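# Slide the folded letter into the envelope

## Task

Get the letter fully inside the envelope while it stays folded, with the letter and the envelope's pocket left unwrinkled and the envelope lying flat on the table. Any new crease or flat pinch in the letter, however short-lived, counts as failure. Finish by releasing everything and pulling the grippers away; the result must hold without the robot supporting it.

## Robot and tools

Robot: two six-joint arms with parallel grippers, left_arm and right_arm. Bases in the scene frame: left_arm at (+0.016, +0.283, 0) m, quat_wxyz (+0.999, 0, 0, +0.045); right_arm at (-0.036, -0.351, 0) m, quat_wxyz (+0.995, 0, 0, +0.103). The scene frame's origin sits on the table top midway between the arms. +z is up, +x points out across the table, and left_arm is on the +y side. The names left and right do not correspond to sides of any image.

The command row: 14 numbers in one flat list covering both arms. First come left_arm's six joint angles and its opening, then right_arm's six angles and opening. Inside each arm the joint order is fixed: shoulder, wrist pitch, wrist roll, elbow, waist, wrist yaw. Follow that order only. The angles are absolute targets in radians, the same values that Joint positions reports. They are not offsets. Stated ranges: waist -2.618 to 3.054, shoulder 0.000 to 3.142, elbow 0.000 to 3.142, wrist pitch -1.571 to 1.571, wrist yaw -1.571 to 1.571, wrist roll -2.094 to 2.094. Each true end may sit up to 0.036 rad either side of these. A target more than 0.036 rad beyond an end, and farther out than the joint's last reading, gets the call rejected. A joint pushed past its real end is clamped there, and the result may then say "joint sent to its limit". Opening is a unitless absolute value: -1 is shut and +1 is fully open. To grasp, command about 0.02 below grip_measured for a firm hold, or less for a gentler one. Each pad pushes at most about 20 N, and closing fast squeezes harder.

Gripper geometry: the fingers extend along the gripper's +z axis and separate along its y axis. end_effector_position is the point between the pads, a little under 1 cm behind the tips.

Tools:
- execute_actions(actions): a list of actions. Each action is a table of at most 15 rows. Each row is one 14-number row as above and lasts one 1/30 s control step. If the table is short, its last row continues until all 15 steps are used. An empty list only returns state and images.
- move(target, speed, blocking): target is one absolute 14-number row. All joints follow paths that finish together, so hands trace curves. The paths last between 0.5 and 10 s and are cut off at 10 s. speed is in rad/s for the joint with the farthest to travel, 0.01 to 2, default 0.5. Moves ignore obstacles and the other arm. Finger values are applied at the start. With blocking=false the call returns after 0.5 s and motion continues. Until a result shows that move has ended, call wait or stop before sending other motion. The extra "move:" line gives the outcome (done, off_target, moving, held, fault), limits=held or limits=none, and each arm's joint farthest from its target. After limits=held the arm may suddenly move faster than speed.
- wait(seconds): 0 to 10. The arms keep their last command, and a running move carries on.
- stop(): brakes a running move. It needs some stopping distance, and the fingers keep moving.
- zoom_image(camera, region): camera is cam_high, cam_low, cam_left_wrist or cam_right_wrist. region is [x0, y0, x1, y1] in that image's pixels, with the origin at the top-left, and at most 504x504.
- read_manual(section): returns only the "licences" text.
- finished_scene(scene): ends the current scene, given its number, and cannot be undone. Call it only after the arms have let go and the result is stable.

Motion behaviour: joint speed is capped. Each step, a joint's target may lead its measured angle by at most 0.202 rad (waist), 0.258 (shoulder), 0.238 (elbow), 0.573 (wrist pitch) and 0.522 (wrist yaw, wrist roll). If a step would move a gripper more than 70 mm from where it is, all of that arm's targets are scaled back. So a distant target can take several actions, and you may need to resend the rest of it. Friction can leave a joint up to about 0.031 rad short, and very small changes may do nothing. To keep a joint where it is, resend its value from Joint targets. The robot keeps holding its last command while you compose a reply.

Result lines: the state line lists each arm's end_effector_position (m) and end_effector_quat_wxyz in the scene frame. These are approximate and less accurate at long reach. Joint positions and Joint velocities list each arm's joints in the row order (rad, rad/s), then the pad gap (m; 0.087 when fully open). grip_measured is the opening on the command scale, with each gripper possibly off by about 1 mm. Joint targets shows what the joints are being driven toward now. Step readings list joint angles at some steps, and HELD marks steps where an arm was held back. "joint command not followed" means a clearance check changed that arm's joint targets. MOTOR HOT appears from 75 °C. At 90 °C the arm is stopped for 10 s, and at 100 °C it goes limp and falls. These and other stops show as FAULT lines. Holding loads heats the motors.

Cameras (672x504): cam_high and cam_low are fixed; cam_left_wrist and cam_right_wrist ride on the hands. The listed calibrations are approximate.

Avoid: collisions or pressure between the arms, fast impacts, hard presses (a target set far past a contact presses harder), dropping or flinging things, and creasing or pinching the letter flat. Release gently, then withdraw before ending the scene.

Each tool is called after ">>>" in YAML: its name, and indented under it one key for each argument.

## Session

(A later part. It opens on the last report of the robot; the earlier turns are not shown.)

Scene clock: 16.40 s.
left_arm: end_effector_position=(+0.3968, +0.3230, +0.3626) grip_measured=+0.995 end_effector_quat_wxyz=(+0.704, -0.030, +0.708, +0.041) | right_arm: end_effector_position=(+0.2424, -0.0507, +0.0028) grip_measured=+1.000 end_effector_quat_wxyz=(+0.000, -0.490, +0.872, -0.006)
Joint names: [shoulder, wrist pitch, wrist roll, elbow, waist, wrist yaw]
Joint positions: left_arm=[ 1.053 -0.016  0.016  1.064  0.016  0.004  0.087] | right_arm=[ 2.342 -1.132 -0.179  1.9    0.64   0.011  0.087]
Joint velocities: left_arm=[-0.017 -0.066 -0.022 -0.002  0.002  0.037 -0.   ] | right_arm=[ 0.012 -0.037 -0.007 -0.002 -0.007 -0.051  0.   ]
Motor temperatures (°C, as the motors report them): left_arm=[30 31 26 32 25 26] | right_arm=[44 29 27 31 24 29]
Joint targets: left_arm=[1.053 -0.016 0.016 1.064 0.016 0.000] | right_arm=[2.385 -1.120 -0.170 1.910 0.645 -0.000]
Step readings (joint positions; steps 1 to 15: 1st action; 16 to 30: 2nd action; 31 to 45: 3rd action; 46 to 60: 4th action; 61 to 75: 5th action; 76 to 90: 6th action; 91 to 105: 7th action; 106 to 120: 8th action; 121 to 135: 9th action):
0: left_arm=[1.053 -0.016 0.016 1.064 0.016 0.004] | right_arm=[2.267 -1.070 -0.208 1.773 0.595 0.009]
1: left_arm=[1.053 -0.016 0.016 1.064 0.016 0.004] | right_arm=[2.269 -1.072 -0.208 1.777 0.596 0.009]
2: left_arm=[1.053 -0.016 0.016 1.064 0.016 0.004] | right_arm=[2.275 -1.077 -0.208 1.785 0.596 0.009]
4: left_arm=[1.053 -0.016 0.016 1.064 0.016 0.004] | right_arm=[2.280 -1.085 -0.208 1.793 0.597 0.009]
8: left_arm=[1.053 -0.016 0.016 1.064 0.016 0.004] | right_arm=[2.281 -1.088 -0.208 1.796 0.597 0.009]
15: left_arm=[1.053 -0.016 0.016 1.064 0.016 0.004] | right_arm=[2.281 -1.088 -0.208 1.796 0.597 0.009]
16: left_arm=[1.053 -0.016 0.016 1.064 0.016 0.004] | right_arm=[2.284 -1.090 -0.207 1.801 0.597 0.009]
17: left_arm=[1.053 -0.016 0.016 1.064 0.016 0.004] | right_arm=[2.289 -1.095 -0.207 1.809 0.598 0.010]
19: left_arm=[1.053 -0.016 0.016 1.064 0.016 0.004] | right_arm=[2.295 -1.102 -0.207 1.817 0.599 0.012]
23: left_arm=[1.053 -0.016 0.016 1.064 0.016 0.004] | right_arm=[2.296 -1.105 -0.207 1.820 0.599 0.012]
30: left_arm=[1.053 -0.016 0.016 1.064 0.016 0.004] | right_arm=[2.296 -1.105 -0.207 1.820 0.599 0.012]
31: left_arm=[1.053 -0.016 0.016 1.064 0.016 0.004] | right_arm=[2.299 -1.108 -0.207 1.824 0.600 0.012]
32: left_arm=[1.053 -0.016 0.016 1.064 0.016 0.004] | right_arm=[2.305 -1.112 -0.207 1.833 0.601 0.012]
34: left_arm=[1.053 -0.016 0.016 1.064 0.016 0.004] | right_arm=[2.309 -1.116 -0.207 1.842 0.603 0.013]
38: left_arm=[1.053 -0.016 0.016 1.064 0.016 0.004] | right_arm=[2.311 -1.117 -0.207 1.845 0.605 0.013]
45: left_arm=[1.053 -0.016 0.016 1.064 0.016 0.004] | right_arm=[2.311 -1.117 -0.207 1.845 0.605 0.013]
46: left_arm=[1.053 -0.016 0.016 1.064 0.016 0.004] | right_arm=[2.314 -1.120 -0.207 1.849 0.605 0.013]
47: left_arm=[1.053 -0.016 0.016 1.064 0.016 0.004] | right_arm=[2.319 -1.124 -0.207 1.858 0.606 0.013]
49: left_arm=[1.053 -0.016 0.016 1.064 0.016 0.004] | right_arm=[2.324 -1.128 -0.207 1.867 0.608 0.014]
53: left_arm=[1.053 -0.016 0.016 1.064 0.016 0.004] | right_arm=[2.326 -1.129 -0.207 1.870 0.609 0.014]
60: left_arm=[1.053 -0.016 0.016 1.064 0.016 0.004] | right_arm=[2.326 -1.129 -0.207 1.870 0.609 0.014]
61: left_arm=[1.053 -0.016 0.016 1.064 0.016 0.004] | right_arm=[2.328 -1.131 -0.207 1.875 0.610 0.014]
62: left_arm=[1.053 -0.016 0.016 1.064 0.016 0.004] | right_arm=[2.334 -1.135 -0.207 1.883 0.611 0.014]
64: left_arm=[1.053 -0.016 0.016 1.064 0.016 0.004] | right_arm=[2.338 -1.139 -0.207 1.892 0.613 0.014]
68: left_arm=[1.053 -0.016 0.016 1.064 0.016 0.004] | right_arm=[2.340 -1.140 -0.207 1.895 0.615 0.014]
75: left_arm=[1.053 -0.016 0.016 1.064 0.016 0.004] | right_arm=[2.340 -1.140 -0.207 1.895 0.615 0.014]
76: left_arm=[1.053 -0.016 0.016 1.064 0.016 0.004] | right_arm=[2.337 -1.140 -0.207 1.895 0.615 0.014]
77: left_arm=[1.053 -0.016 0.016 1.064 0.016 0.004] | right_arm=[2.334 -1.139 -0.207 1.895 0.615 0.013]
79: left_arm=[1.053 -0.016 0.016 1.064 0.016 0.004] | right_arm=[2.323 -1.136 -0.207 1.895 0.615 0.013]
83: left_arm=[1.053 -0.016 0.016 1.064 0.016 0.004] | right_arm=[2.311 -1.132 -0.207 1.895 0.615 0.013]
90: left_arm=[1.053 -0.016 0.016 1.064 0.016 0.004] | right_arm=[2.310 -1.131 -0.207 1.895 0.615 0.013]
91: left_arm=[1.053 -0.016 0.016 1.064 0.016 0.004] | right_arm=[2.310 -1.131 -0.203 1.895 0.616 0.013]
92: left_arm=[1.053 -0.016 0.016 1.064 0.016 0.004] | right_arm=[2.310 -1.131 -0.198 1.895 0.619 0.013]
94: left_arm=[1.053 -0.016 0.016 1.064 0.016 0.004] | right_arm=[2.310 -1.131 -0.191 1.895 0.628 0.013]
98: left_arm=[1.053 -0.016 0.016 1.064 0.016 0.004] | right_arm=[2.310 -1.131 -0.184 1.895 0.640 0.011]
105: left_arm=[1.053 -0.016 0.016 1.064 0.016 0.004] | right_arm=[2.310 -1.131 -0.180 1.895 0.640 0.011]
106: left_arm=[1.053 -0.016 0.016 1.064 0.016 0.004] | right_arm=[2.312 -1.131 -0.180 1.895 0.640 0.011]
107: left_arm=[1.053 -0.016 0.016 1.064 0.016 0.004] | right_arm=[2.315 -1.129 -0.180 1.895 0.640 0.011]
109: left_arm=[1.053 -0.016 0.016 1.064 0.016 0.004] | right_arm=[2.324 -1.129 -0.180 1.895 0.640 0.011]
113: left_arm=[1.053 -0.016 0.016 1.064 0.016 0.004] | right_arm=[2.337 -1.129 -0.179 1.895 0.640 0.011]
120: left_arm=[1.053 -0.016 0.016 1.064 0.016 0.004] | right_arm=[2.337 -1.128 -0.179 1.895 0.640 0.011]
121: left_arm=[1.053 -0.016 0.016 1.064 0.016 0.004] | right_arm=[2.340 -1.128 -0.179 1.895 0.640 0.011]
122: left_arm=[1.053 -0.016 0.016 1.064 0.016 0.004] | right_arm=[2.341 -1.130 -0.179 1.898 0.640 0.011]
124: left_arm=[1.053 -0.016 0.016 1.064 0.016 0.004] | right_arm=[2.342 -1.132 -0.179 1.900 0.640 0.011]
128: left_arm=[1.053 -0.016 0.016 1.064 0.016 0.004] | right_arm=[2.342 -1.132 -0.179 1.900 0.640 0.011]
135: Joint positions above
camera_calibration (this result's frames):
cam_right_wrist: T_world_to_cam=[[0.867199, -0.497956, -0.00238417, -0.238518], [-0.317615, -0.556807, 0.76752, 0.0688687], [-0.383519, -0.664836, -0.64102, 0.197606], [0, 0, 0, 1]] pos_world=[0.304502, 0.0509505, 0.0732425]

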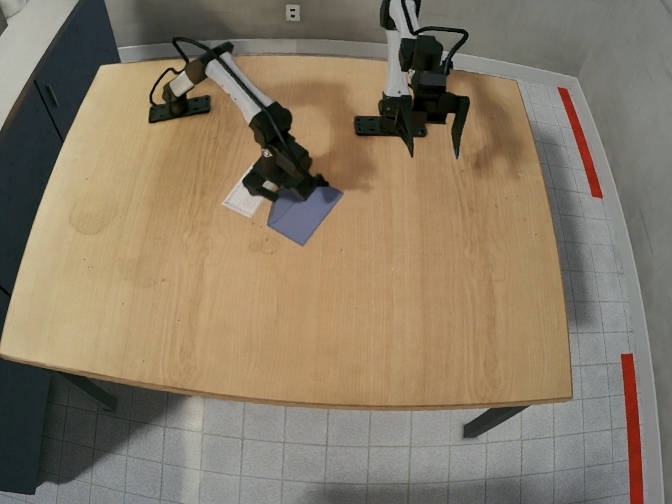

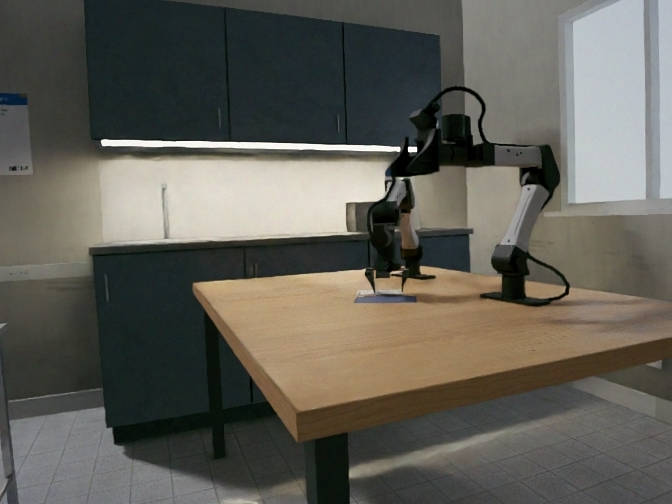

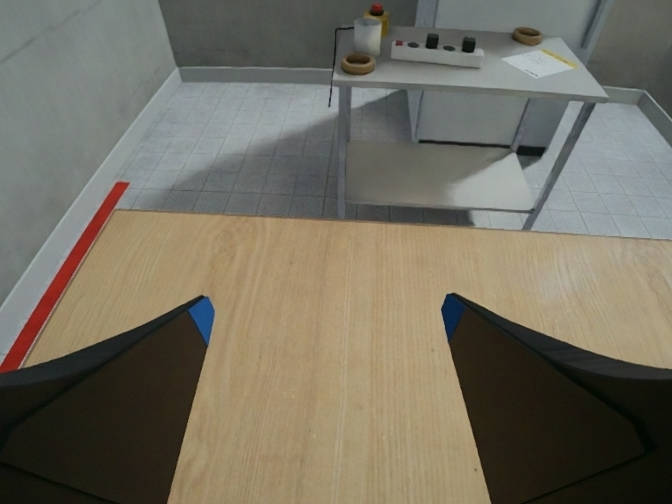

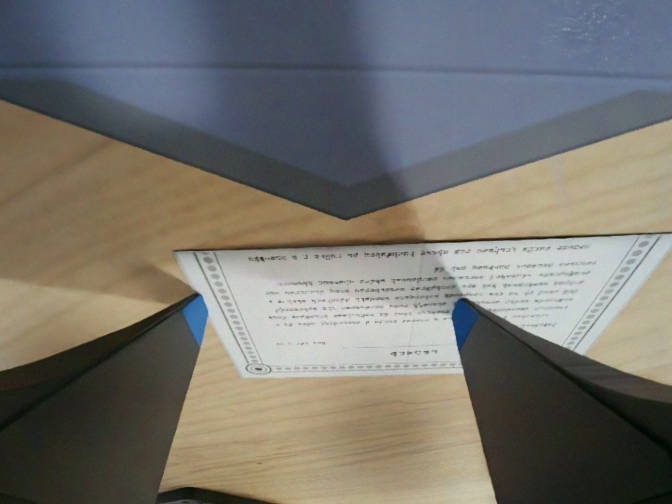

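Load the right finger (yaw bias), squeeze.

>>> execute_actions:
  actions:
    - [[1.053,-0.016,0.016,1.064,0.016,0,1,2.39,-1.12,-0.17,1.91,0.645,-0.03,0.95]]
    - [[1.053,-0.016,0.016,1.064,0.016,0,1,2.39,-1.12,-0.17,1.91,0.645,-0.03,0.9]]
    - [[1.053,-0.016,0.016,1.064,0.016,0,1,2.39,-1.12,-0.17,1.91,0.645,-0.03,0.86]]

Scene clock: 17.97 s.
left_arm: end_effector_position=(+0.3968, +0.3230, +0.3626) grip_measured=+0.995 end_effector_quat_wxyz=(+0.704, -0.030, +0.708, +0.041) | right_arm: end_effector_position=(+0.2421, -0.0506, +0.0028) grip_measured=+0.861 end_effector_quat_wxyz=(-0.000, -0.490, +0.872, -0.005)
Joint names: [shoulder, wrist pitch, wrist roll, elbow, waist, wrist yaw]
Joint positions: left_arm=[ 1.053 -0.016  0.016  1.064  0.016  0.004  0.087] | right_arm=[ 2.342 -1.132 -0.179  1.9    0.64   0.01   0.081]
Joint velocities: left_arm=[-0.012  0.007 -0.081  0.002  0.002 -0.007 -0.   ] | right_arm=[-0.012  0.081  0.022 -0.012  0.007 -0.051 -0.   ]
Motor temperatures (°C, as the motors report them): left_arm=[30 31 26 32 25 26] | right_arm=[44 29 27 31 24 29]
Joint targets: left_arm=[1.053 -0.016 0.016 1.064 0.016 0.000] | right_arm=[2.390 -1.120 -0.170 1.910 0.645 -0.030]
Step readings (joint positions; steps 1 to 15: 1st action; 16 to 30: 2nd action; 31 to 45: 3rd action):
0: left_arm=[1.053 -0.016 0.016 1.064 0.016 0.004] | right_arm=[2.342 -1.132 -0.179 1.900 0.640 0.011]
1: left_arm=[1.053 -0.016 0.016 1.064 0.016 0.004] | right_arm=[2.342 -1.132 -0.179 1.900 0.640 0.010]
2: left_arm=[1.053 -0.016 0.016 1.064 0.016 0.004] | right_arm=[2.342 -1.132 -0.179 1.900 0.640 0.010]
4: left_arm=[1.053 -0.016 0.016 1.064 0.016 0.004] | right_arm=[2.342 -1.132 -0.179 1.900 0.640 0.010]
8: left_arm=[1.053 -0.016 0.016 1.064 0.016 0.004] | right_arm=[2.342 -1.132 -0.179 1.900 0.640 0.010]
15: left_arm=[1.053 -0.016 0.016 1.064 0.016 0.004] | right_arm=[2.342 -1.132 -0.179 1.900 0.640 0.010]
16: left_arm=[1.053 -0.016 0.016 1.064 0.016 0.004] | right_arm=[2.342 -1.132 -0.179 1.900 0.640 0.010]
17: left_arm=[1.053 -0.016 0.016 1.064 0.016 0.004] | right_arm=[2.342 -1.132 -0.179 1.900 0.640 0.010]
19: left_arm=[1.053 -0.016 0.016 1.064 0.016 0.004] | right_arm=[2.342 -1.132 -0.179 1.900 0.640 0.010]
23: left_arm=[1.053 -0.016 0.016 1.064 0.016 0.004] | right_arm=[2.342 -1.132 -0.179 1.900 0.640 0.010]
30: left_arm=[1.053 -0.016 0.016 1.064 0.016 0.004] | right_arm=[2.342 -1.132 -0.179 1.900 0.640 0.010]
31: left_arm=[1.053 -0.016 0.016 1.064 0.016 0.004] | right_arm=[2.342 -1.132 -0.179 1.900 0.640 0.010]
32: left_arm=[1.053 -0.016 0.016 1.064 0.016 0.004] | right_arm=[2.342 -1.132 -0.179 1.900 0.640 0.010]
34: left_arm=[1.053 -0.016 0.016 1.064 0.016 0.004] | right_arm=[2.342 -1.132 -0.179 1.900 0.640 0.010]
38: left_arm=[1.053 -0.016 0.016 1.064 0.016 0.004] | right_arm=[2.342 -1.132 -0.179 1.900 0.640 0.010]
45: Joint positions above
camera_calibration (this result's frames):
cam_right_wrist: T_world_to_cam=[[0.867192, -0.497959, -0.00395565, -0.23823], [-0.316547, -0.557362, 0.767558, 0.068556], [-0.384417, -0.664368, -0.640967, 0.197817], [0, 0, 0, 1]] pos_world=[0.304337, 0.0510052, 0.0732314]

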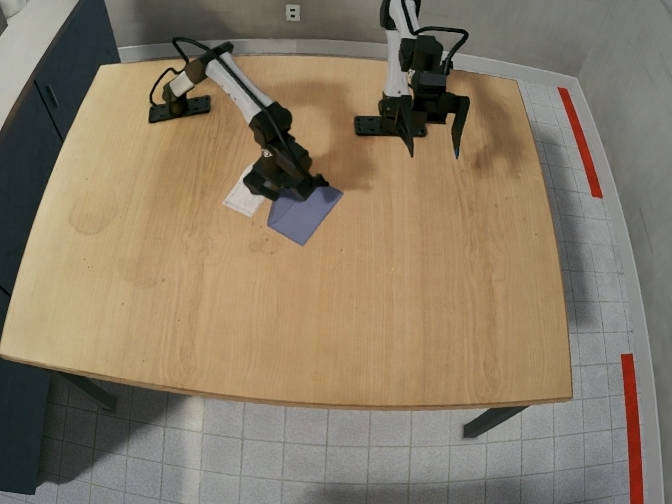

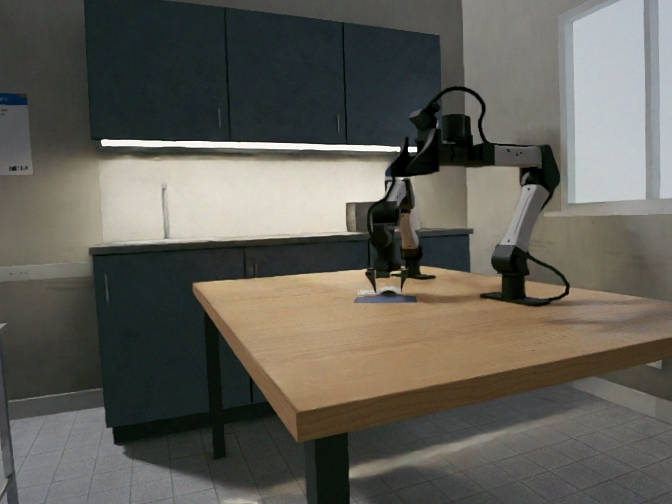

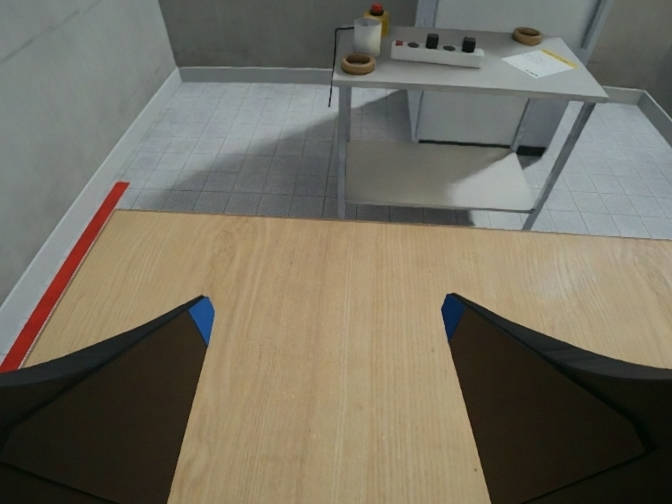

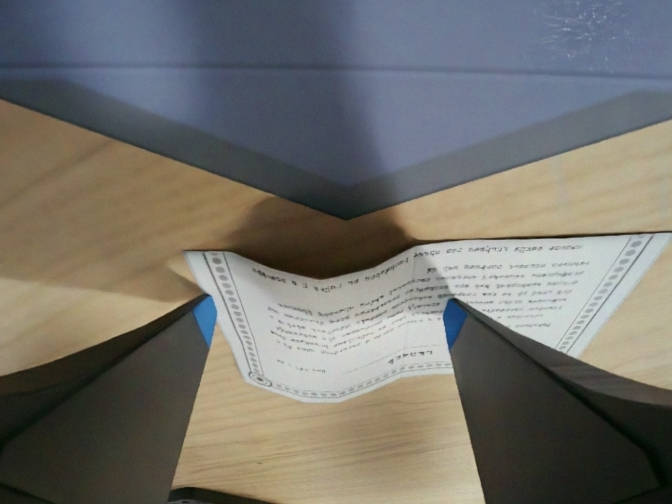

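Arched. Advance radially ~20 mm.

>>> execute_actions:
  actions:
    - [[1.053,-0.016,0.016,1.064,0.016,0,1,2.395,-1.09,-0.17,1.93,0.64,-0.01,0.89]]
    - [[1.053,-0.016,0.016,1.064,0.016,0,1,2.405,-1.09,-0.17,1.95,0.64,-0.01,0.89]]
    - [[1.053,-0.016,0.016,1.064,0.016,0,1,2.415,-1.09,-0.17,1.97,0.64,-0.01,0.89]]
    - [[1.053,-0.016,0.016,1.064,0.016,0,1,2.427,-1.09,-0.17,1.99,0.64,-0.01,0.89]]
    - [[1.053,-0.016,0.016,1.064,0.016,0,1,2.438,-1.09,-0.17,2.01,0.64,-0.01,0.89]]
    - [[1.053,-0.016,0.016,1.064,0.016,0,1,2.45,-1.09,-0.17,2.03,0.64,-0.01,0.89]]
    - [[1.053,-0.016,0.016,1.064,0.016,0,1,2.45,-1.12,-0.17,2.03,0.64,-0.01,0.95]]
    - [[1.053,-0.016,0.016,1.064,0.016,0,1,2.45,-1.12,-0.17,2.03,0.64,-0.01,1]]

Scene clock: 22.13 s.
left_arm: end_effector_position=(+0.3968, +0.3230, +0.3626) grip_measured=+0.995 end_effector_quat_wxyz=(+0.704, -0.030, +0.708, +0.041) | right_arm: end_effector_position=(+0.2537, -0.0352, +0.0028) grip_measured=+1.000 end_effector_quat_wxyz=(+0.009, -0.486, +0.874, +0.001)
Joint names: [shoulder, wrist pitch, wrist roll, elbow, waist, wrist yaw]
Joint positions: left_arm=[ 1.053 -0.016  0.016  1.064  0.016  0.004  0.087] | right_arm=[ 2.405 -1.163 -0.169  2.015  0.64   0.003  0.087]
Joint velocities: left_arm=[-0.002 -0.081  0.007 -0.017 -0.012 -0.022 -0.001] | right_arm=[ 0.007 -0.037 -0.007  0.002  0.002 -0.037  0.   ]
Motor temperatures (°C, as the motors report them): left_arm=[30 32 26 33 25 26] | right_arm=[44 29 27 31 24 29]
Joint targets: left_arm=[1.053 -0.016 0.016 1.064 0.016 0.000] | right_arm=[2.450 -1.120 -0.170 2.030 0.640 -0.010]
Step readings (joint positions; steps 1 to 15: 1st action; 16 to 30: 2nd action; 31 to 45: 3rd action; 46 to 60: 4th action; 61 to 75: 5th action; 76 to 90: 6th action; 91 to 105: 7th action; 106 to 120: 8th action):
0: left_arm=[1.053 -0.016 0.016 1.064 0.016 0.004] | right_arm=[2.342 -1.132 -0.179 1.900 0.640 0.010]
1: left_arm=[1.053 -0.016 0.016 1.064 0.016 0.004] | right_arm=[2.344 -1.133 -0.179 1.903 0.640 0.010]
2: left_arm=[1.053 -0.016 0.016 1.064 0.016 0.004] | right_arm=[2.347 -1.135 -0.178 1.909 0.640 0.010]
4: left_arm=[1.053 -0.016 0.016 1.064 0.016 0.004] | right_arm=[2.350 -1.139 -0.176 1.914 0.640 0.010]
8: left_arm=[1.053 -0.016 0.016 1.064 0.016 0.004] | right_arm=[2.351 -1.141 -0.175 1.916 0.640 0.010]
15: left_arm=[1.053 -0.016 0.016 1.064 0.016 0.004] | right_arm=[2.351 -1.141 -0.175 1.916 0.640 0.010]
16: left_arm=[1.053 -0.016 0.016 1.064 0.016 0.004] | right_arm=[2.353 -1.143 -0.175 1.920 0.640 0.010]
17: left_arm=[1.053 -0.016 0.016 1.064 0.016 0.004] | right_arm=[2.358 -1.145 -0.175 1.926 0.640 0.010]
19: left_arm=[1.053 -0.016 0.016 1.064 0.016 0.004] | right_arm=[2.361 -1.148 -0.174 1.933 0.640 0.010]
23: left_arm=[1.053 -0.016 0.016 1.064 0.016 0.004] | right_arm=[2.362 -1.150 -0.174 1.934 0.640 0.010]
30: left_arm=[1.053 -0.016 0.016 1.064 0.016 0.004] | right_arm=[2.363 -1.150 -0.174 1.935 0.640 0.010]
31: left_arm=[1.053 -0.016 0.016 1.064 0.016 0.004] | right_arm=[2.364 -1.152 -0.174 1.939 0.640 0.010]
32: left_arm=[1.053 -0.016 0.016 1.064 0.016 0.004] | right_arm=[2.368 -1.153 -0.174 1.945 0.640 0.010]
34: left_arm=[1.053 -0.016 0.016 1.064 0.016 0.004] | right_arm=[2.372 -1.153 -0.173 1.952 0.640 0.010]
38: left_arm=[1.053 -0.016 0.016 1.064 0.016 0.004] | right_arm=[2.373 -1.153 -0.173 1.954 0.640 0.010]
45: left_arm=[1.053 -0.016 0.016 1.064 0.016 0.004] | right_arm=[2.373 -1.153 -0.173 1.954 0.640 0.010]
46: left_arm=[1.053 -0.016 0.016 1.064 0.016 0.004] | right_arm=[2.375 -1.155 -0.173 1.958 0.640 0.010]
47: left_arm=[1.053 -0.016 0.016 1.064 0.016 0.004] | right_arm=[2.379 -1.156 -0.173 1.965 0.640 0.010]
49: left_arm=[1.053 -0.016 0.016 1.064 0.016 0.004] | right_arm=[2.383 -1.156 -0.173 1.973 0.640 0.010]
53: left_arm=[1.053 -0.016 0.016 1.064 0.016 0.004] | right_arm=[2.384 -1.156 -0.173 1.975 0.640 0.010]
60: left_arm=[1.053 -0.016 0.016 1.064 0.016 0.004] | right_arm=[2.384 -1.156 -0.173 1.975 0.640 0.010]
61: left_arm=[1.053 -0.016 0.016 1.064 0.016 0.004] | right_arm=[2.386 -1.158 -0.173 1.978 0.640 0.010]
62: left_arm=[1.053 -0.016 0.016 1.064 0.016 0.004] | right_arm=[2.390 -1.159 -0.173 1.985 0.640 0.010]
64: left_arm=[1.053 -0.016 0.016 1.064 0.016 0.004] | right_arm=[2.393 -1.159 -0.173 1.992 0.640 0.009]
68: left_arm=[1.053 -0.016 0.016 1.064 0.016 0.004] | right_arm=[2.395 -1.159 -0.173 1.994 0.640 0.009]
75: left_arm=[1.053 -0.016 0.016 1.064 0.016 0.004] | right_arm=[2.395 -1.159 -0.173 1.994 0.640 0.009]
76: left_arm=[1.053 -0.016 0.016 1.064 0.016 0.004] | right_arm=[2.396 -1.161 -0.173 1.998 0.640 0.009]
77: left_arm=[1.053 -0.016 0.016 1.064 0.016 0.004] | right_arm=[2.401 -1.162 -0.173 2.005 0.640 0.009]
79: left_arm=[1.053 -0.016 0.016 1.064 0.016 0.004] | right_arm=[2.404 -1.162 -0.173 2.013 0.640 0.009]
83: left_arm=[1.053 -0.016 0.016 1.064 0.016 0.004] | right_arm=[2.405 -1.162 -0.173 2.015 0.640 0.009]
90: left_arm=[1.053 -0.016 0.016 1.064 0.016 0.004] | right_arm=[2.405 -1.162 -0.173 2.015 0.640 0.009]
91: left_arm=[1.053 -0.016 0.016 1.064 0.016 0.004] | right_arm=[2.405 -1.163 -0.173 2.015 0.640 0.009]
92: left_arm=[1.053 -0.016 0.016 1.064 0.016 0.004] | right_arm=[2.405 -1.163 -0.173 2.015 0.640 0.008]
94: left_arm=[1.053 -0.016 0.016 1.064 0.016 0.004] | right_arm=[2.405 -1.163 -0.172 2.015 0.640 0.007]
98: left_arm=[1.053 -0.016 0.016 1.064 0.016 0.004] | right_arm=[2.405 -1.163 -0.172 2.015 0.640 0.007]
105: left_arm=[1.053 -0.016 0.016 1.064 0.016 0.004] | right_arm=[2.405 -1.163 -0.172 2.015 0.640 0.007]
106: left_arm=[1.053 -0.016 0.016 1.064 0.016 0.004] | right_arm=[2.405 -1.163 -0.172 2.015 0.640 0.006]
107: left_arm=[1.053 -0.016 0.016 1.064 0.016 0.004] | right_arm=[2.405 -1.163 -0.171 2.015 0.640 0.004]
109: left_arm=[1.053 -0.016 0.016 1.064 0.016 0.004] | right_arm=[2.405 -1.163 -0.169 2.015 0.640 0.003]
113: left_arm=[1.053 -0.016 0.016 1.064 0.016 0.004] | right_arm=[2.405 -1.163 -0.169 2.015 0.640 0.003]
120: Joint positions above
camera_calibration (this result's frames):
cam_right_wrist: T_world_to_cam=[[0.862474, -0.506066, -0.00607175, -0.239692], [-0.329159, -0.570009, 0.752824, 0.0835829], [-0.384439, -0.647292, -0.658194, 0.213158], [0, 0, 0, 1]] pos_world=[0.316187, 0.0643184, 0.0759208]

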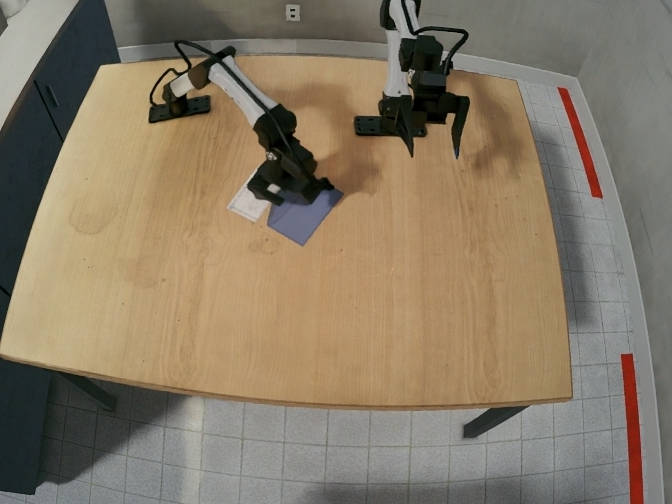

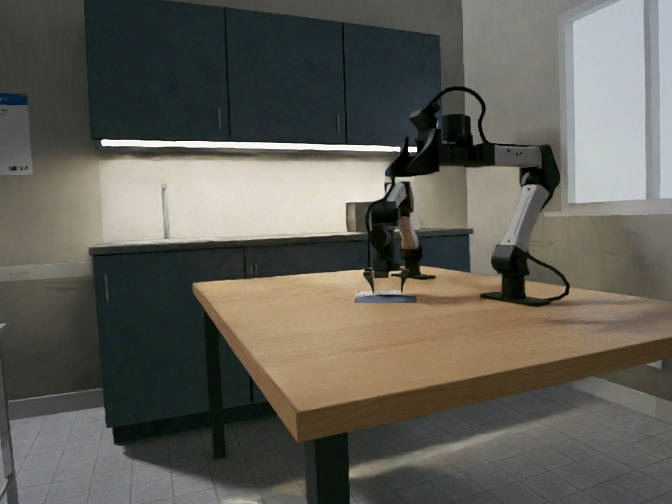

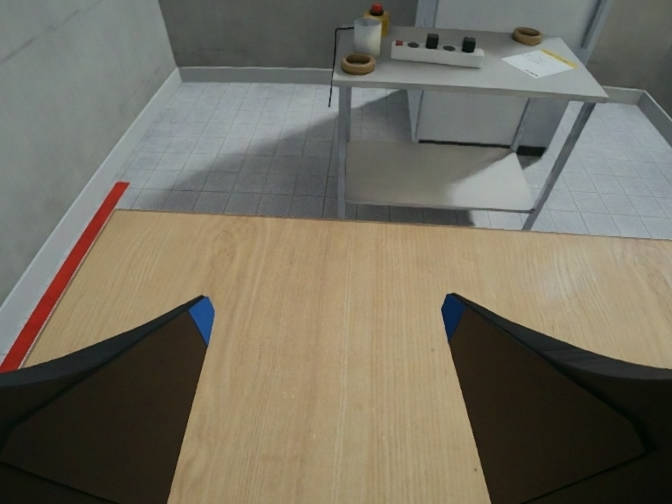

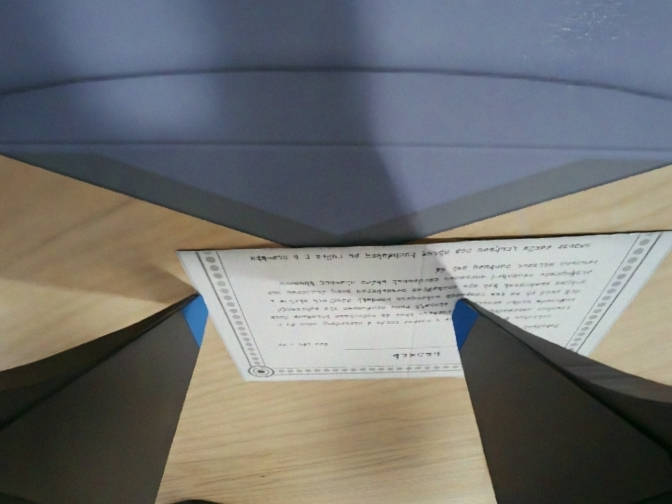

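>>> execute_actions:
  actions:
    - [[1.1,0.05,-0.4,0.85,-0.15,0,-1,2.34,-1.16,-0.17,2.02,0.64,0,1]]
    - [[1.15,0.1,-0.8,0.65,-0.35,0,-1,2.27,-1.12,-0.21,1.9,0.6,0,1]]
    - [[1.2,0.12,-1,0.48,-0.53,0,-1,2.22,-1.07,-0.25,1.79,0.565,0,1]]
    - [[1.28,0.12,-1,0.48,-0.53,0,-1,2.28,-1.07,-0.25,1.79,0.565,0,1]]
    - [[1.28,0.12,-1,0.48,-0.53,0,-1,2.32,-1.07,-0.25,1.79,0.565,0,1]]
    - [[1.28,0.12,-1,0.48,-0.53,0,-1,2.32,-1.07,-0.21,1.79,0.595,-0.02,1]]
    - [[1.28,0.12,-1,0.48,-0.53,0,-1,2.32,-1.07,-0.18,1.79,0.615,-0.02,1]]
    - [[1.28,0.12,-1,0.48,-0.53,0,-1,2.32,-1.07,-0.14,1.79,0.64,-0.02,1]]

Scene clock: 26.50 s.
left_arm: end_effector_position=(+0.3072, +0.1080, +0.0606) grip_measured=-1.000 end_effector_quat_wxyz=(+0.326, -0.246, +0.867, -0.284) | right_arm: end_effector_position=(+0.2394, -0.0625, +0.0028) grip_measured=+1.000 end_effector_quat_wxyz=(+0.004, -0.478, +0.878, -0.004)
Joint names: [shoulder, wrist pitch, wrist roll, elbow, waist, wrist yaw]
Joint positions: left_arm=[ 1.271  0.112 -0.991  0.483 -0.525  0.003  0.   ] | right_arm=[ 2.287 -1.085 -0.167  1.806  0.624  0.009  0.087]
Joint velocities: left_arm=[ 0.017  0.022 -0.007  0.002 -0.002 -0.007  0.   ] | right_arm=[-0.027 -0.022 -0.022  0.002  0.007  0.037  0.   ]
Motor temperatures (°C, as the motors report them): left_arm=[30 32 26 33 25 26] | right_arm=[46 29 27 32 24 29]
Joint targets: left_arm=[1.280 0.120 -1.000 0.480 -0.530 0.000] | right_arm=[2.320 -1.070 -0.140 1.790 0.640 -0.020]
Step readings (joint positions; steps 1 to 15: 1st action; 16 to 30: 2nd action; 31 to 45: 3rd action; 46 to 60: 4th action; 61 to 75: 5th action; 76 to 90: 6th action; 91 to 105: 7th action; 106 to 120: 8th action):
0: left_arm=[1.053 -0.016 0.016 1.064 0.016 0.004] | right_arm=[2.405 -1.163 -0.169 2.015 0.640 0.003]
1: left_arm=[1.053 0.002 -0.021 1.048 0.003 -0.003] | right_arm=[2.400 -1.163 -0.169 2.015 0.640 0.003]
2: left_arm=[1.052 0.025 -0.068 1.020 -0.026 -0.004] | right_arm=[2.395 -1.164 -0.169 2.015 0.640 0.003]
4: left_arm=[1.058 0.040 -0.159 0.952 -0.088 -0.004] | right_arm=[2.379 -1.164 -0.169 2.015 0.640 0.003]
8: left_arm=[1.097 0.023 -0.296 0.859 -0.143 0.001] | right_arm=[2.357 -1.164 -0.169 2.015 0.640 0.003]
15: left_arm=[1.104 0.029 -0.372 0.851 -0.143 0.001] | right_arm=[2.356 -1.164 -0.169 2.015 0.640 0.003]
16: left_arm=[1.105 0.048 -0.413 0.836 -0.159 -0.007] | right_arm=[2.346 -1.149 -0.174 1.994 0.638 0.003]
17: left_arm=[1.105 0.072 -0.461 0.810 -0.195 -0.010] | right_arm=[2.328 -1.140 -0.180 1.961 0.634 0.003]
19: left_arm=[1.113 0.089 -0.560 0.743 -0.279 -0.008] | right_arm=[2.305 -1.141 -0.188 1.925 0.620 0.003]
23: left_arm=[1.148 0.070 -0.697 0.656 -0.346 0.002] | right_arm=[2.295 -1.137 -0.195 1.918 0.603 0.003]
30: left_arm=[1.151 0.079 -0.772 0.652 -0.346 0.002] | right_arm=[2.294 -1.132 -0.200 1.918 0.602 0.003]
31: left_arm=[1.152 0.098 -0.797 0.637 -0.363 -0.007] | right_arm=[2.284 -1.113 -0.206 1.896 0.599 0.003]
32: left_arm=[1.152 0.118 -0.826 0.611 -0.402 -0.010] | right_arm=[2.267 -1.099 -0.214 1.860 0.596 0.003]
34: left_arm=[1.164 0.126 -0.881 0.548 -0.484 -0.005] | right_arm=[2.248 -1.099 -0.224 1.818 0.583 0.003]
38: left_arm=[1.196 0.096 -0.946 0.484 -0.525 0.003] | right_arm=[2.247 -1.093 -0.233 1.806 0.568 0.003]
45: left_arm=[1.197 0.102 -0.982 0.483 -0.525 0.003] | right_arm=[2.247 -1.083 -0.240 1.806 0.568 0.003]
46: left_arm=[1.205 0.106 -0.983 0.483 -0.525 0.003] | right_arm=[2.248 -1.083 -0.240 1.806 0.568 0.003]
47: left_arm=[1.222 0.115 -0.985 0.483 -0.525 0.003] | right_arm=[2.250 -1.081 -0.240 1.806 0.568 0.003]
49: left_arm=[1.256 0.114 -0.987 0.483 -0.525 0.003] | right_arm=[2.256 -1.081 -0.240 1.806 0.568 0.003]
53: left_arm=[1.271 0.112 -0.990 0.483 -0.525 0.003] | right_arm=[2.265 -1.081 -0.241 1.806 0.568 0.003]
60: left_arm=[1.271 0.112 -0.991 0.483 -0.525 0.003] | right_arm=[2.265 -1.081 -0.241 1.806 0.568 0.003]
61: left_arm=[1.271 0.112 -0.991 0.483 -0.525 0.003] | right_arm=[2.268 -1.081 -0.241 1.806 0.568 0.003]
62: left_arm=[1.271 0.112 -0.991 0.483 -0.525 0.003] | right_arm=[2.273 -1.078 -0.241 1.806 0.568 0.003]
64: left_arm=[1.271 0.112 -0.991 0.483 -0.525 0.003] | right_arm=[2.287 -1.079 -0.241 1.806 0.568 0.004]
68: left_arm=[1.271 0.112 -0.991 0.483 -0.525 0.003] | right_arm=[2.287 -1.079 -0.241 1.806 0.569 0.003]
75: left_arm=[1.271 0.112 -0.991 0.483 -0.525 0.003] | right_arm=[2.287 -1.079 -0.241 1.806 0.569 0.003]
76: left_arm=[1.271 0.112 -0.991 0.483 -0.525 0.003] | right_arm=[2.287 -1.079 -0.239 1.806 0.570 0.003]
77: left_arm=[1.271 0.112 -0.991 0.483 -0.525 0.003] | right_arm=[2.287 -1.079 -0.238 1.806 0.572 0.007]
79: left_arm=[1.271 0.112 -0.991 0.483 -0.525 0.003] | right_arm=[2.287 -1.079 -0.236 1.806 0.574 0.008]
83: left_arm=[1.271 0.112 -0.991 0.483 -0.525 0.003] | right_arm=[2.287 -1.079 -0.236 1.806 0.574 0.008]
90: left_arm=[1.271 0.112 -0.991 0.483 -0.525 0.003] | right_arm=[2.287 -1.079 -0.236 1.806 0.574 0.008]
91: left_arm=[1.271 0.112 -0.991 0.483 -0.525 0.003] | right_arm=[2.287 -1.079 -0.231 1.806 0.575 0.008]
92: left_arm=[1.271 0.112 -0.991 0.483 -0.525 0.003] | right_arm=[2.287 -1.080 -0.226 1.806 0.578 0.009]
94: left_arm=[1.271 0.112 -0.991 0.483 -0.525 0.003] | right_arm=[2.287 -1.082 -0.217 1.806 0.586 0.009]
98: left_arm=[1.271 0.112 -0.991 0.483 -0.525 0.003] | right_arm=[2.287 -1.083 -0.208 1.806 0.597 0.009]
105: left_arm=[1.271 0.112 -0.991 0.483 -0.525 0.003] | right_arm=[2.287 -1.083 -0.207 1.806 0.597 0.009]
106: left_arm=[1.271 0.112 -0.991 0.483 -0.525 0.003] | right_arm=[2.287 -1.083 -0.200 1.806 0.599 0.009]
107: left_arm=[1.271 0.112 -0.991 0.483 -0.525 0.003] | right_arm=[2.287 -1.084 -0.192 1.806 0.602 0.009]
109: left_arm=[1.271 0.112 -0.991 0.483 -0.525 0.003] | right_arm=[2.287 -1.084 -0.181 1.806 0.612 0.009]
113: left_arm=[1.271 0.112 -0.991 0.483 -0.525 0.003] | right_arm=[2.287 -1.085 -0.169 1.806 0.624 0.009]
120: Joint positions above
camera_calibration (this result's frames):
cam_left_wrist: T_world_to_cam=[[0.237719, -0.707879, 0.665129, -0.0421614], [-0.970418, -0.14335, 0.194267, 0.320639], [-0.0421716, -0.691635, -0.721015, 0.267712], [0, 0, 0, 1]] pos_world=[0.332467, 0.201277, 0.158778]
cam_right_wrist: T_world_to_cam=[[0.85301, -0.521889, -0.00251579, -0.239867], [-0.336539, -0.553735, 0.761656, 0.0660752], [-0.398892, -0.648853, -0.647977, 0.193235], [0, 0, 0, 1]] pos_world=[0.303926, 0.0367851, 0.0742817]

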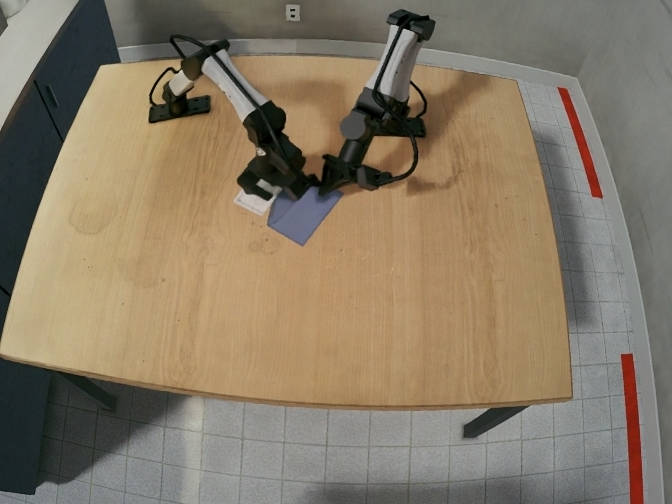

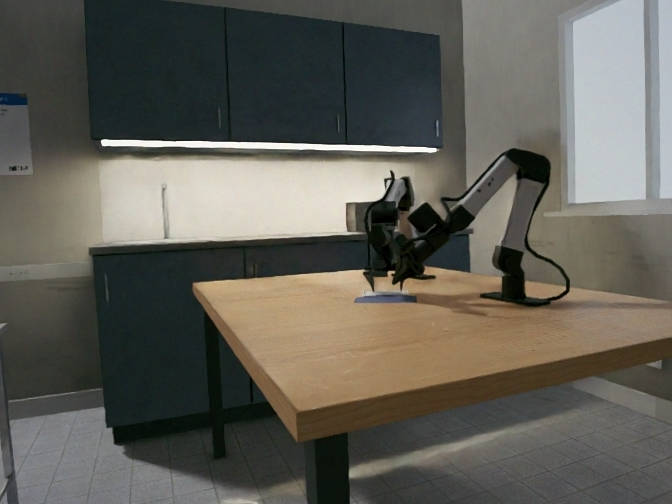

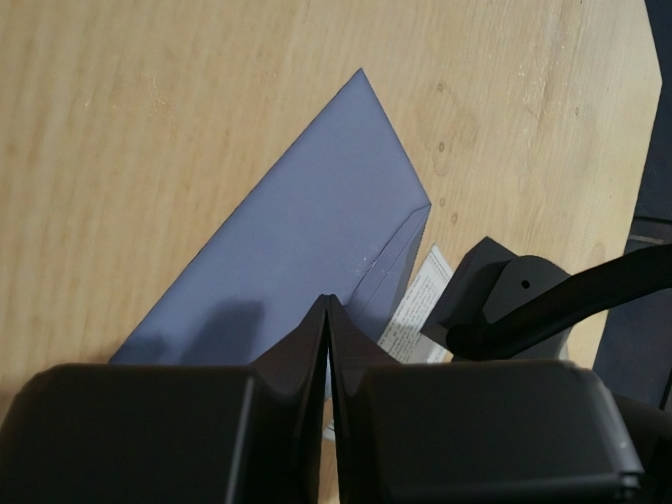

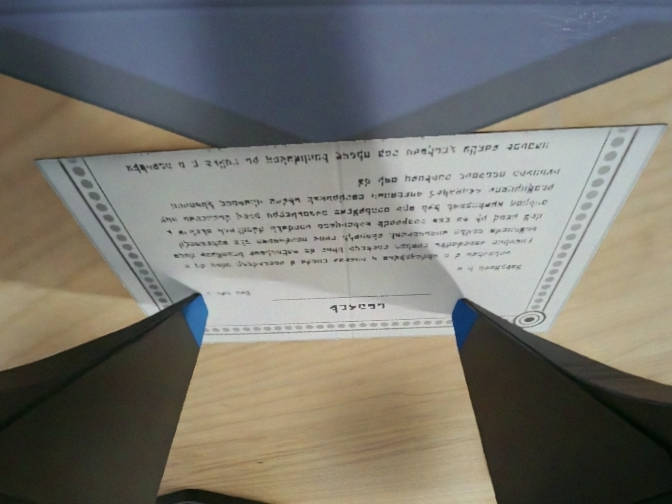

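>>> execute_actions:
  actions:
    - [[1.28,0,-1,0.48,-0.49,0,-1,2.32,-1.07,-0.11,1.79,0.65,-0.02,1]]
    - [[1.29,-0.1,-1,0.48,-0.49,0,-1,2.32,-1.07,-0.09,1.79,0.655,-0.02,1]]
    - [[1.33,-0.1,-1,0.48,-0.49,0,-1,2.32,-1.07,-0.09,1.79,0.655,-0.02,1]]

Scene clock: 28.10 s.
left_arm: end_effector_position=(+0.2711, +0.1330, +0.0142) grip_measured=-1.000 end_effector_quat_wxyz=(+0.240, -0.271, +0.910, -0.204) | right_arm: end_effector_position=(+0.2341, -0.0581, +0.0027) grip_measured=+1.000 end_effector_quat_wxyz=(+0.004, -0.460, +0.888, -0.004)
Joint names: [shoulder, wrist pitch, wrist roll, elbow, waist, wrist yaw]
Joint positions: left_arm=[ 1.317 -0.096 -0.992  0.483 -0.5    0.003  0.   ] | right_arm=[ 2.287 -1.085 -0.114  1.806  0.636  0.009  0.087]
Joint velocities: left_arm=[-0.002  0.022 -0.081 -0.002 -0.002 -0.007  0.   ] | right_arm=[-0.002  0.081  0.007  0.002 -0.007  0.037  0.   ]
Motor temperatures (°C, as the motors report them): left_arm=[30 32 26 33 25 26] | right_arm=[46 29 27 32 24 29]
Joint targets: left_arm=[1.330 -0.100 -1.000 0.480 -0.490 0.000] | right_arm=[2.320 -1.070 -0.090 1.790 0.655 -0.020]
Step readings (joint positions; steps 1 to 15: 1st action; 16 to 30: 2nd action; 31 to 45: 3rd action):
0: left_arm=[1.271 0.112 -0.991 0.483 -0.525 0.003] | right_arm=[2.287 -1.085 -0.167 1.806 0.624 0.009]
1: left_arm=[1.271 0.103 -0.991 0.483 -0.522 0.004] | right_arm=[2.287 -1.085 -0.162 1.806 0.625 0.009]
2: left_arm=[1.271 0.088 -0.991 0.483 -0.515 0.004] | right_arm=[2.287 -1.085 -0.156 1.806 0.626 0.009]
4: left_arm=[1.271 0.055 -0.992 0.483 -0.502 0.003] | right_arm=[2.287 -1.085 -0.147 1.806 0.628 0.009]
8: left_arm=[1.271 0.025 -0.992 0.483 -0.500 0.003] | right_arm=[2.287 -1.085 -0.138 1.806 0.631 0.009]
15: left_arm=[1.271 0.011 -0.992 0.483 -0.500 0.003] | right_arm=[2.287 -1.085 -0.135 1.806 0.631 0.009]
16: left_arm=[1.271 0.002 -0.992 0.483 -0.500 0.003] | right_arm=[2.287 -1.085 -0.132 1.806 0.632 0.009]
17: left_arm=[1.271 -0.013 -0.992 0.483 -0.500 0.003] | right_arm=[2.287 -1.085 -0.128 1.806 0.632 0.009]
19: left_arm=[1.273 -0.045 -0.992 0.483 -0.500 0.003] | right_arm=[2.287 -1.085 -0.122 1.806 0.634 0.009]
23: left_arm=[1.275 -0.075 -0.992 0.483 -0.500 0.003] | right_arm=[2.287 -1.085 -0.116 1.806 0.635 0.009]
30: left_arm=[1.275 -0.088 -0.992 0.483 -0.500 0.003] | right_arm=[2.287 -1.085 -0.114 1.806 0.636 0.009]
31: left_arm=[1.280 -0.088 -0.992 0.483 -0.500 0.003] | right_arm=[2.287 -1.085 -0.114 1.806 0.636 0.009]
32: left_arm=[1.290 -0.087 -0.992 0.483 -0.500 0.003] | right_arm=[2.287 -1.085 -0.114 1.806 0.636 0.009]
34: left_arm=[1.310 -0.092 -0.992 0.483 -0.500 0.003] | right_arm=[2.287 -1.085 -0.114 1.806 0.636 0.009]
38: left_arm=[1.317 -0.096 -0.992 0.483 -0.500 0.003] | right_arm=[2.287 -1.085 -0.114 1.806 0.636 0.009]
45: Joint positions above
camera_calibration (this result's frames):
cam_left_wrist: T_world_to_cam=[[0.394279, -0.761537, 0.514397, -0.018195], [-0.897188, -0.197773, 0.394892, 0.2827], [-0.198991, -0.617209, -0.76122, 0.283198], [0, 0, 0, 1]] pos_world=[0.317163, 0.216847, 0.1133]
cam_right_wrist: T_world_to_cam=[[0.831005, -0.556258, -0.00269191, -0.229907], [-0.358967, -0.539952, 0.761311, 0.0728406], [-0.424939, -0.631687, -0.648381, 0.201109], [0, 0, 0, 1]] pos_world=[0.302661, 0.0384805, 0.0743221]

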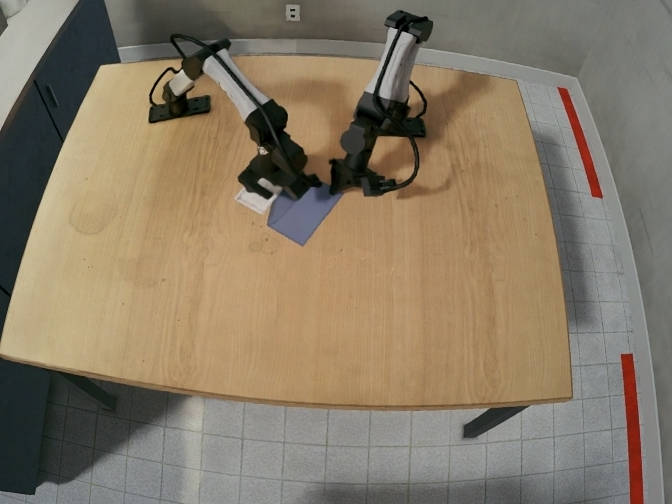

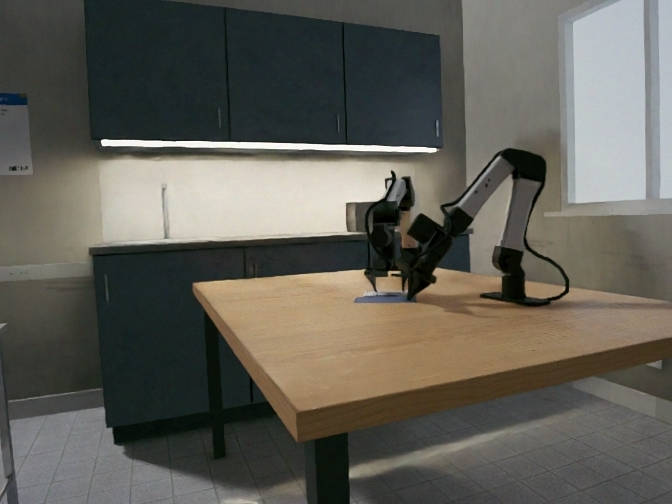

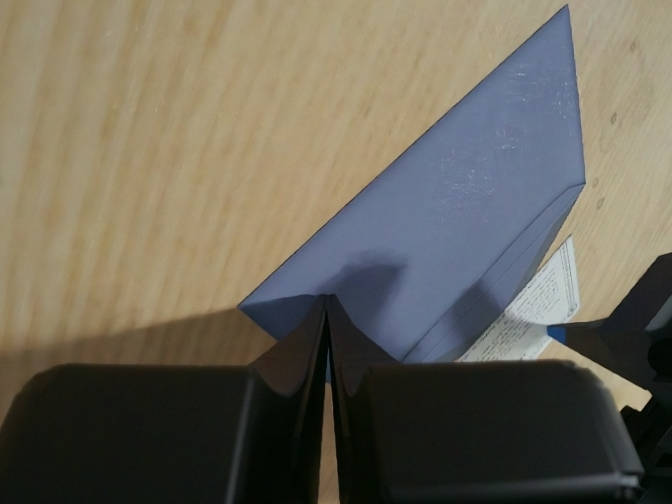

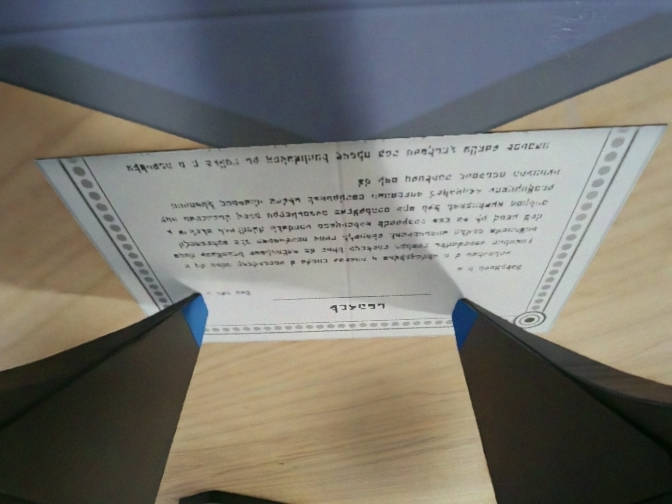

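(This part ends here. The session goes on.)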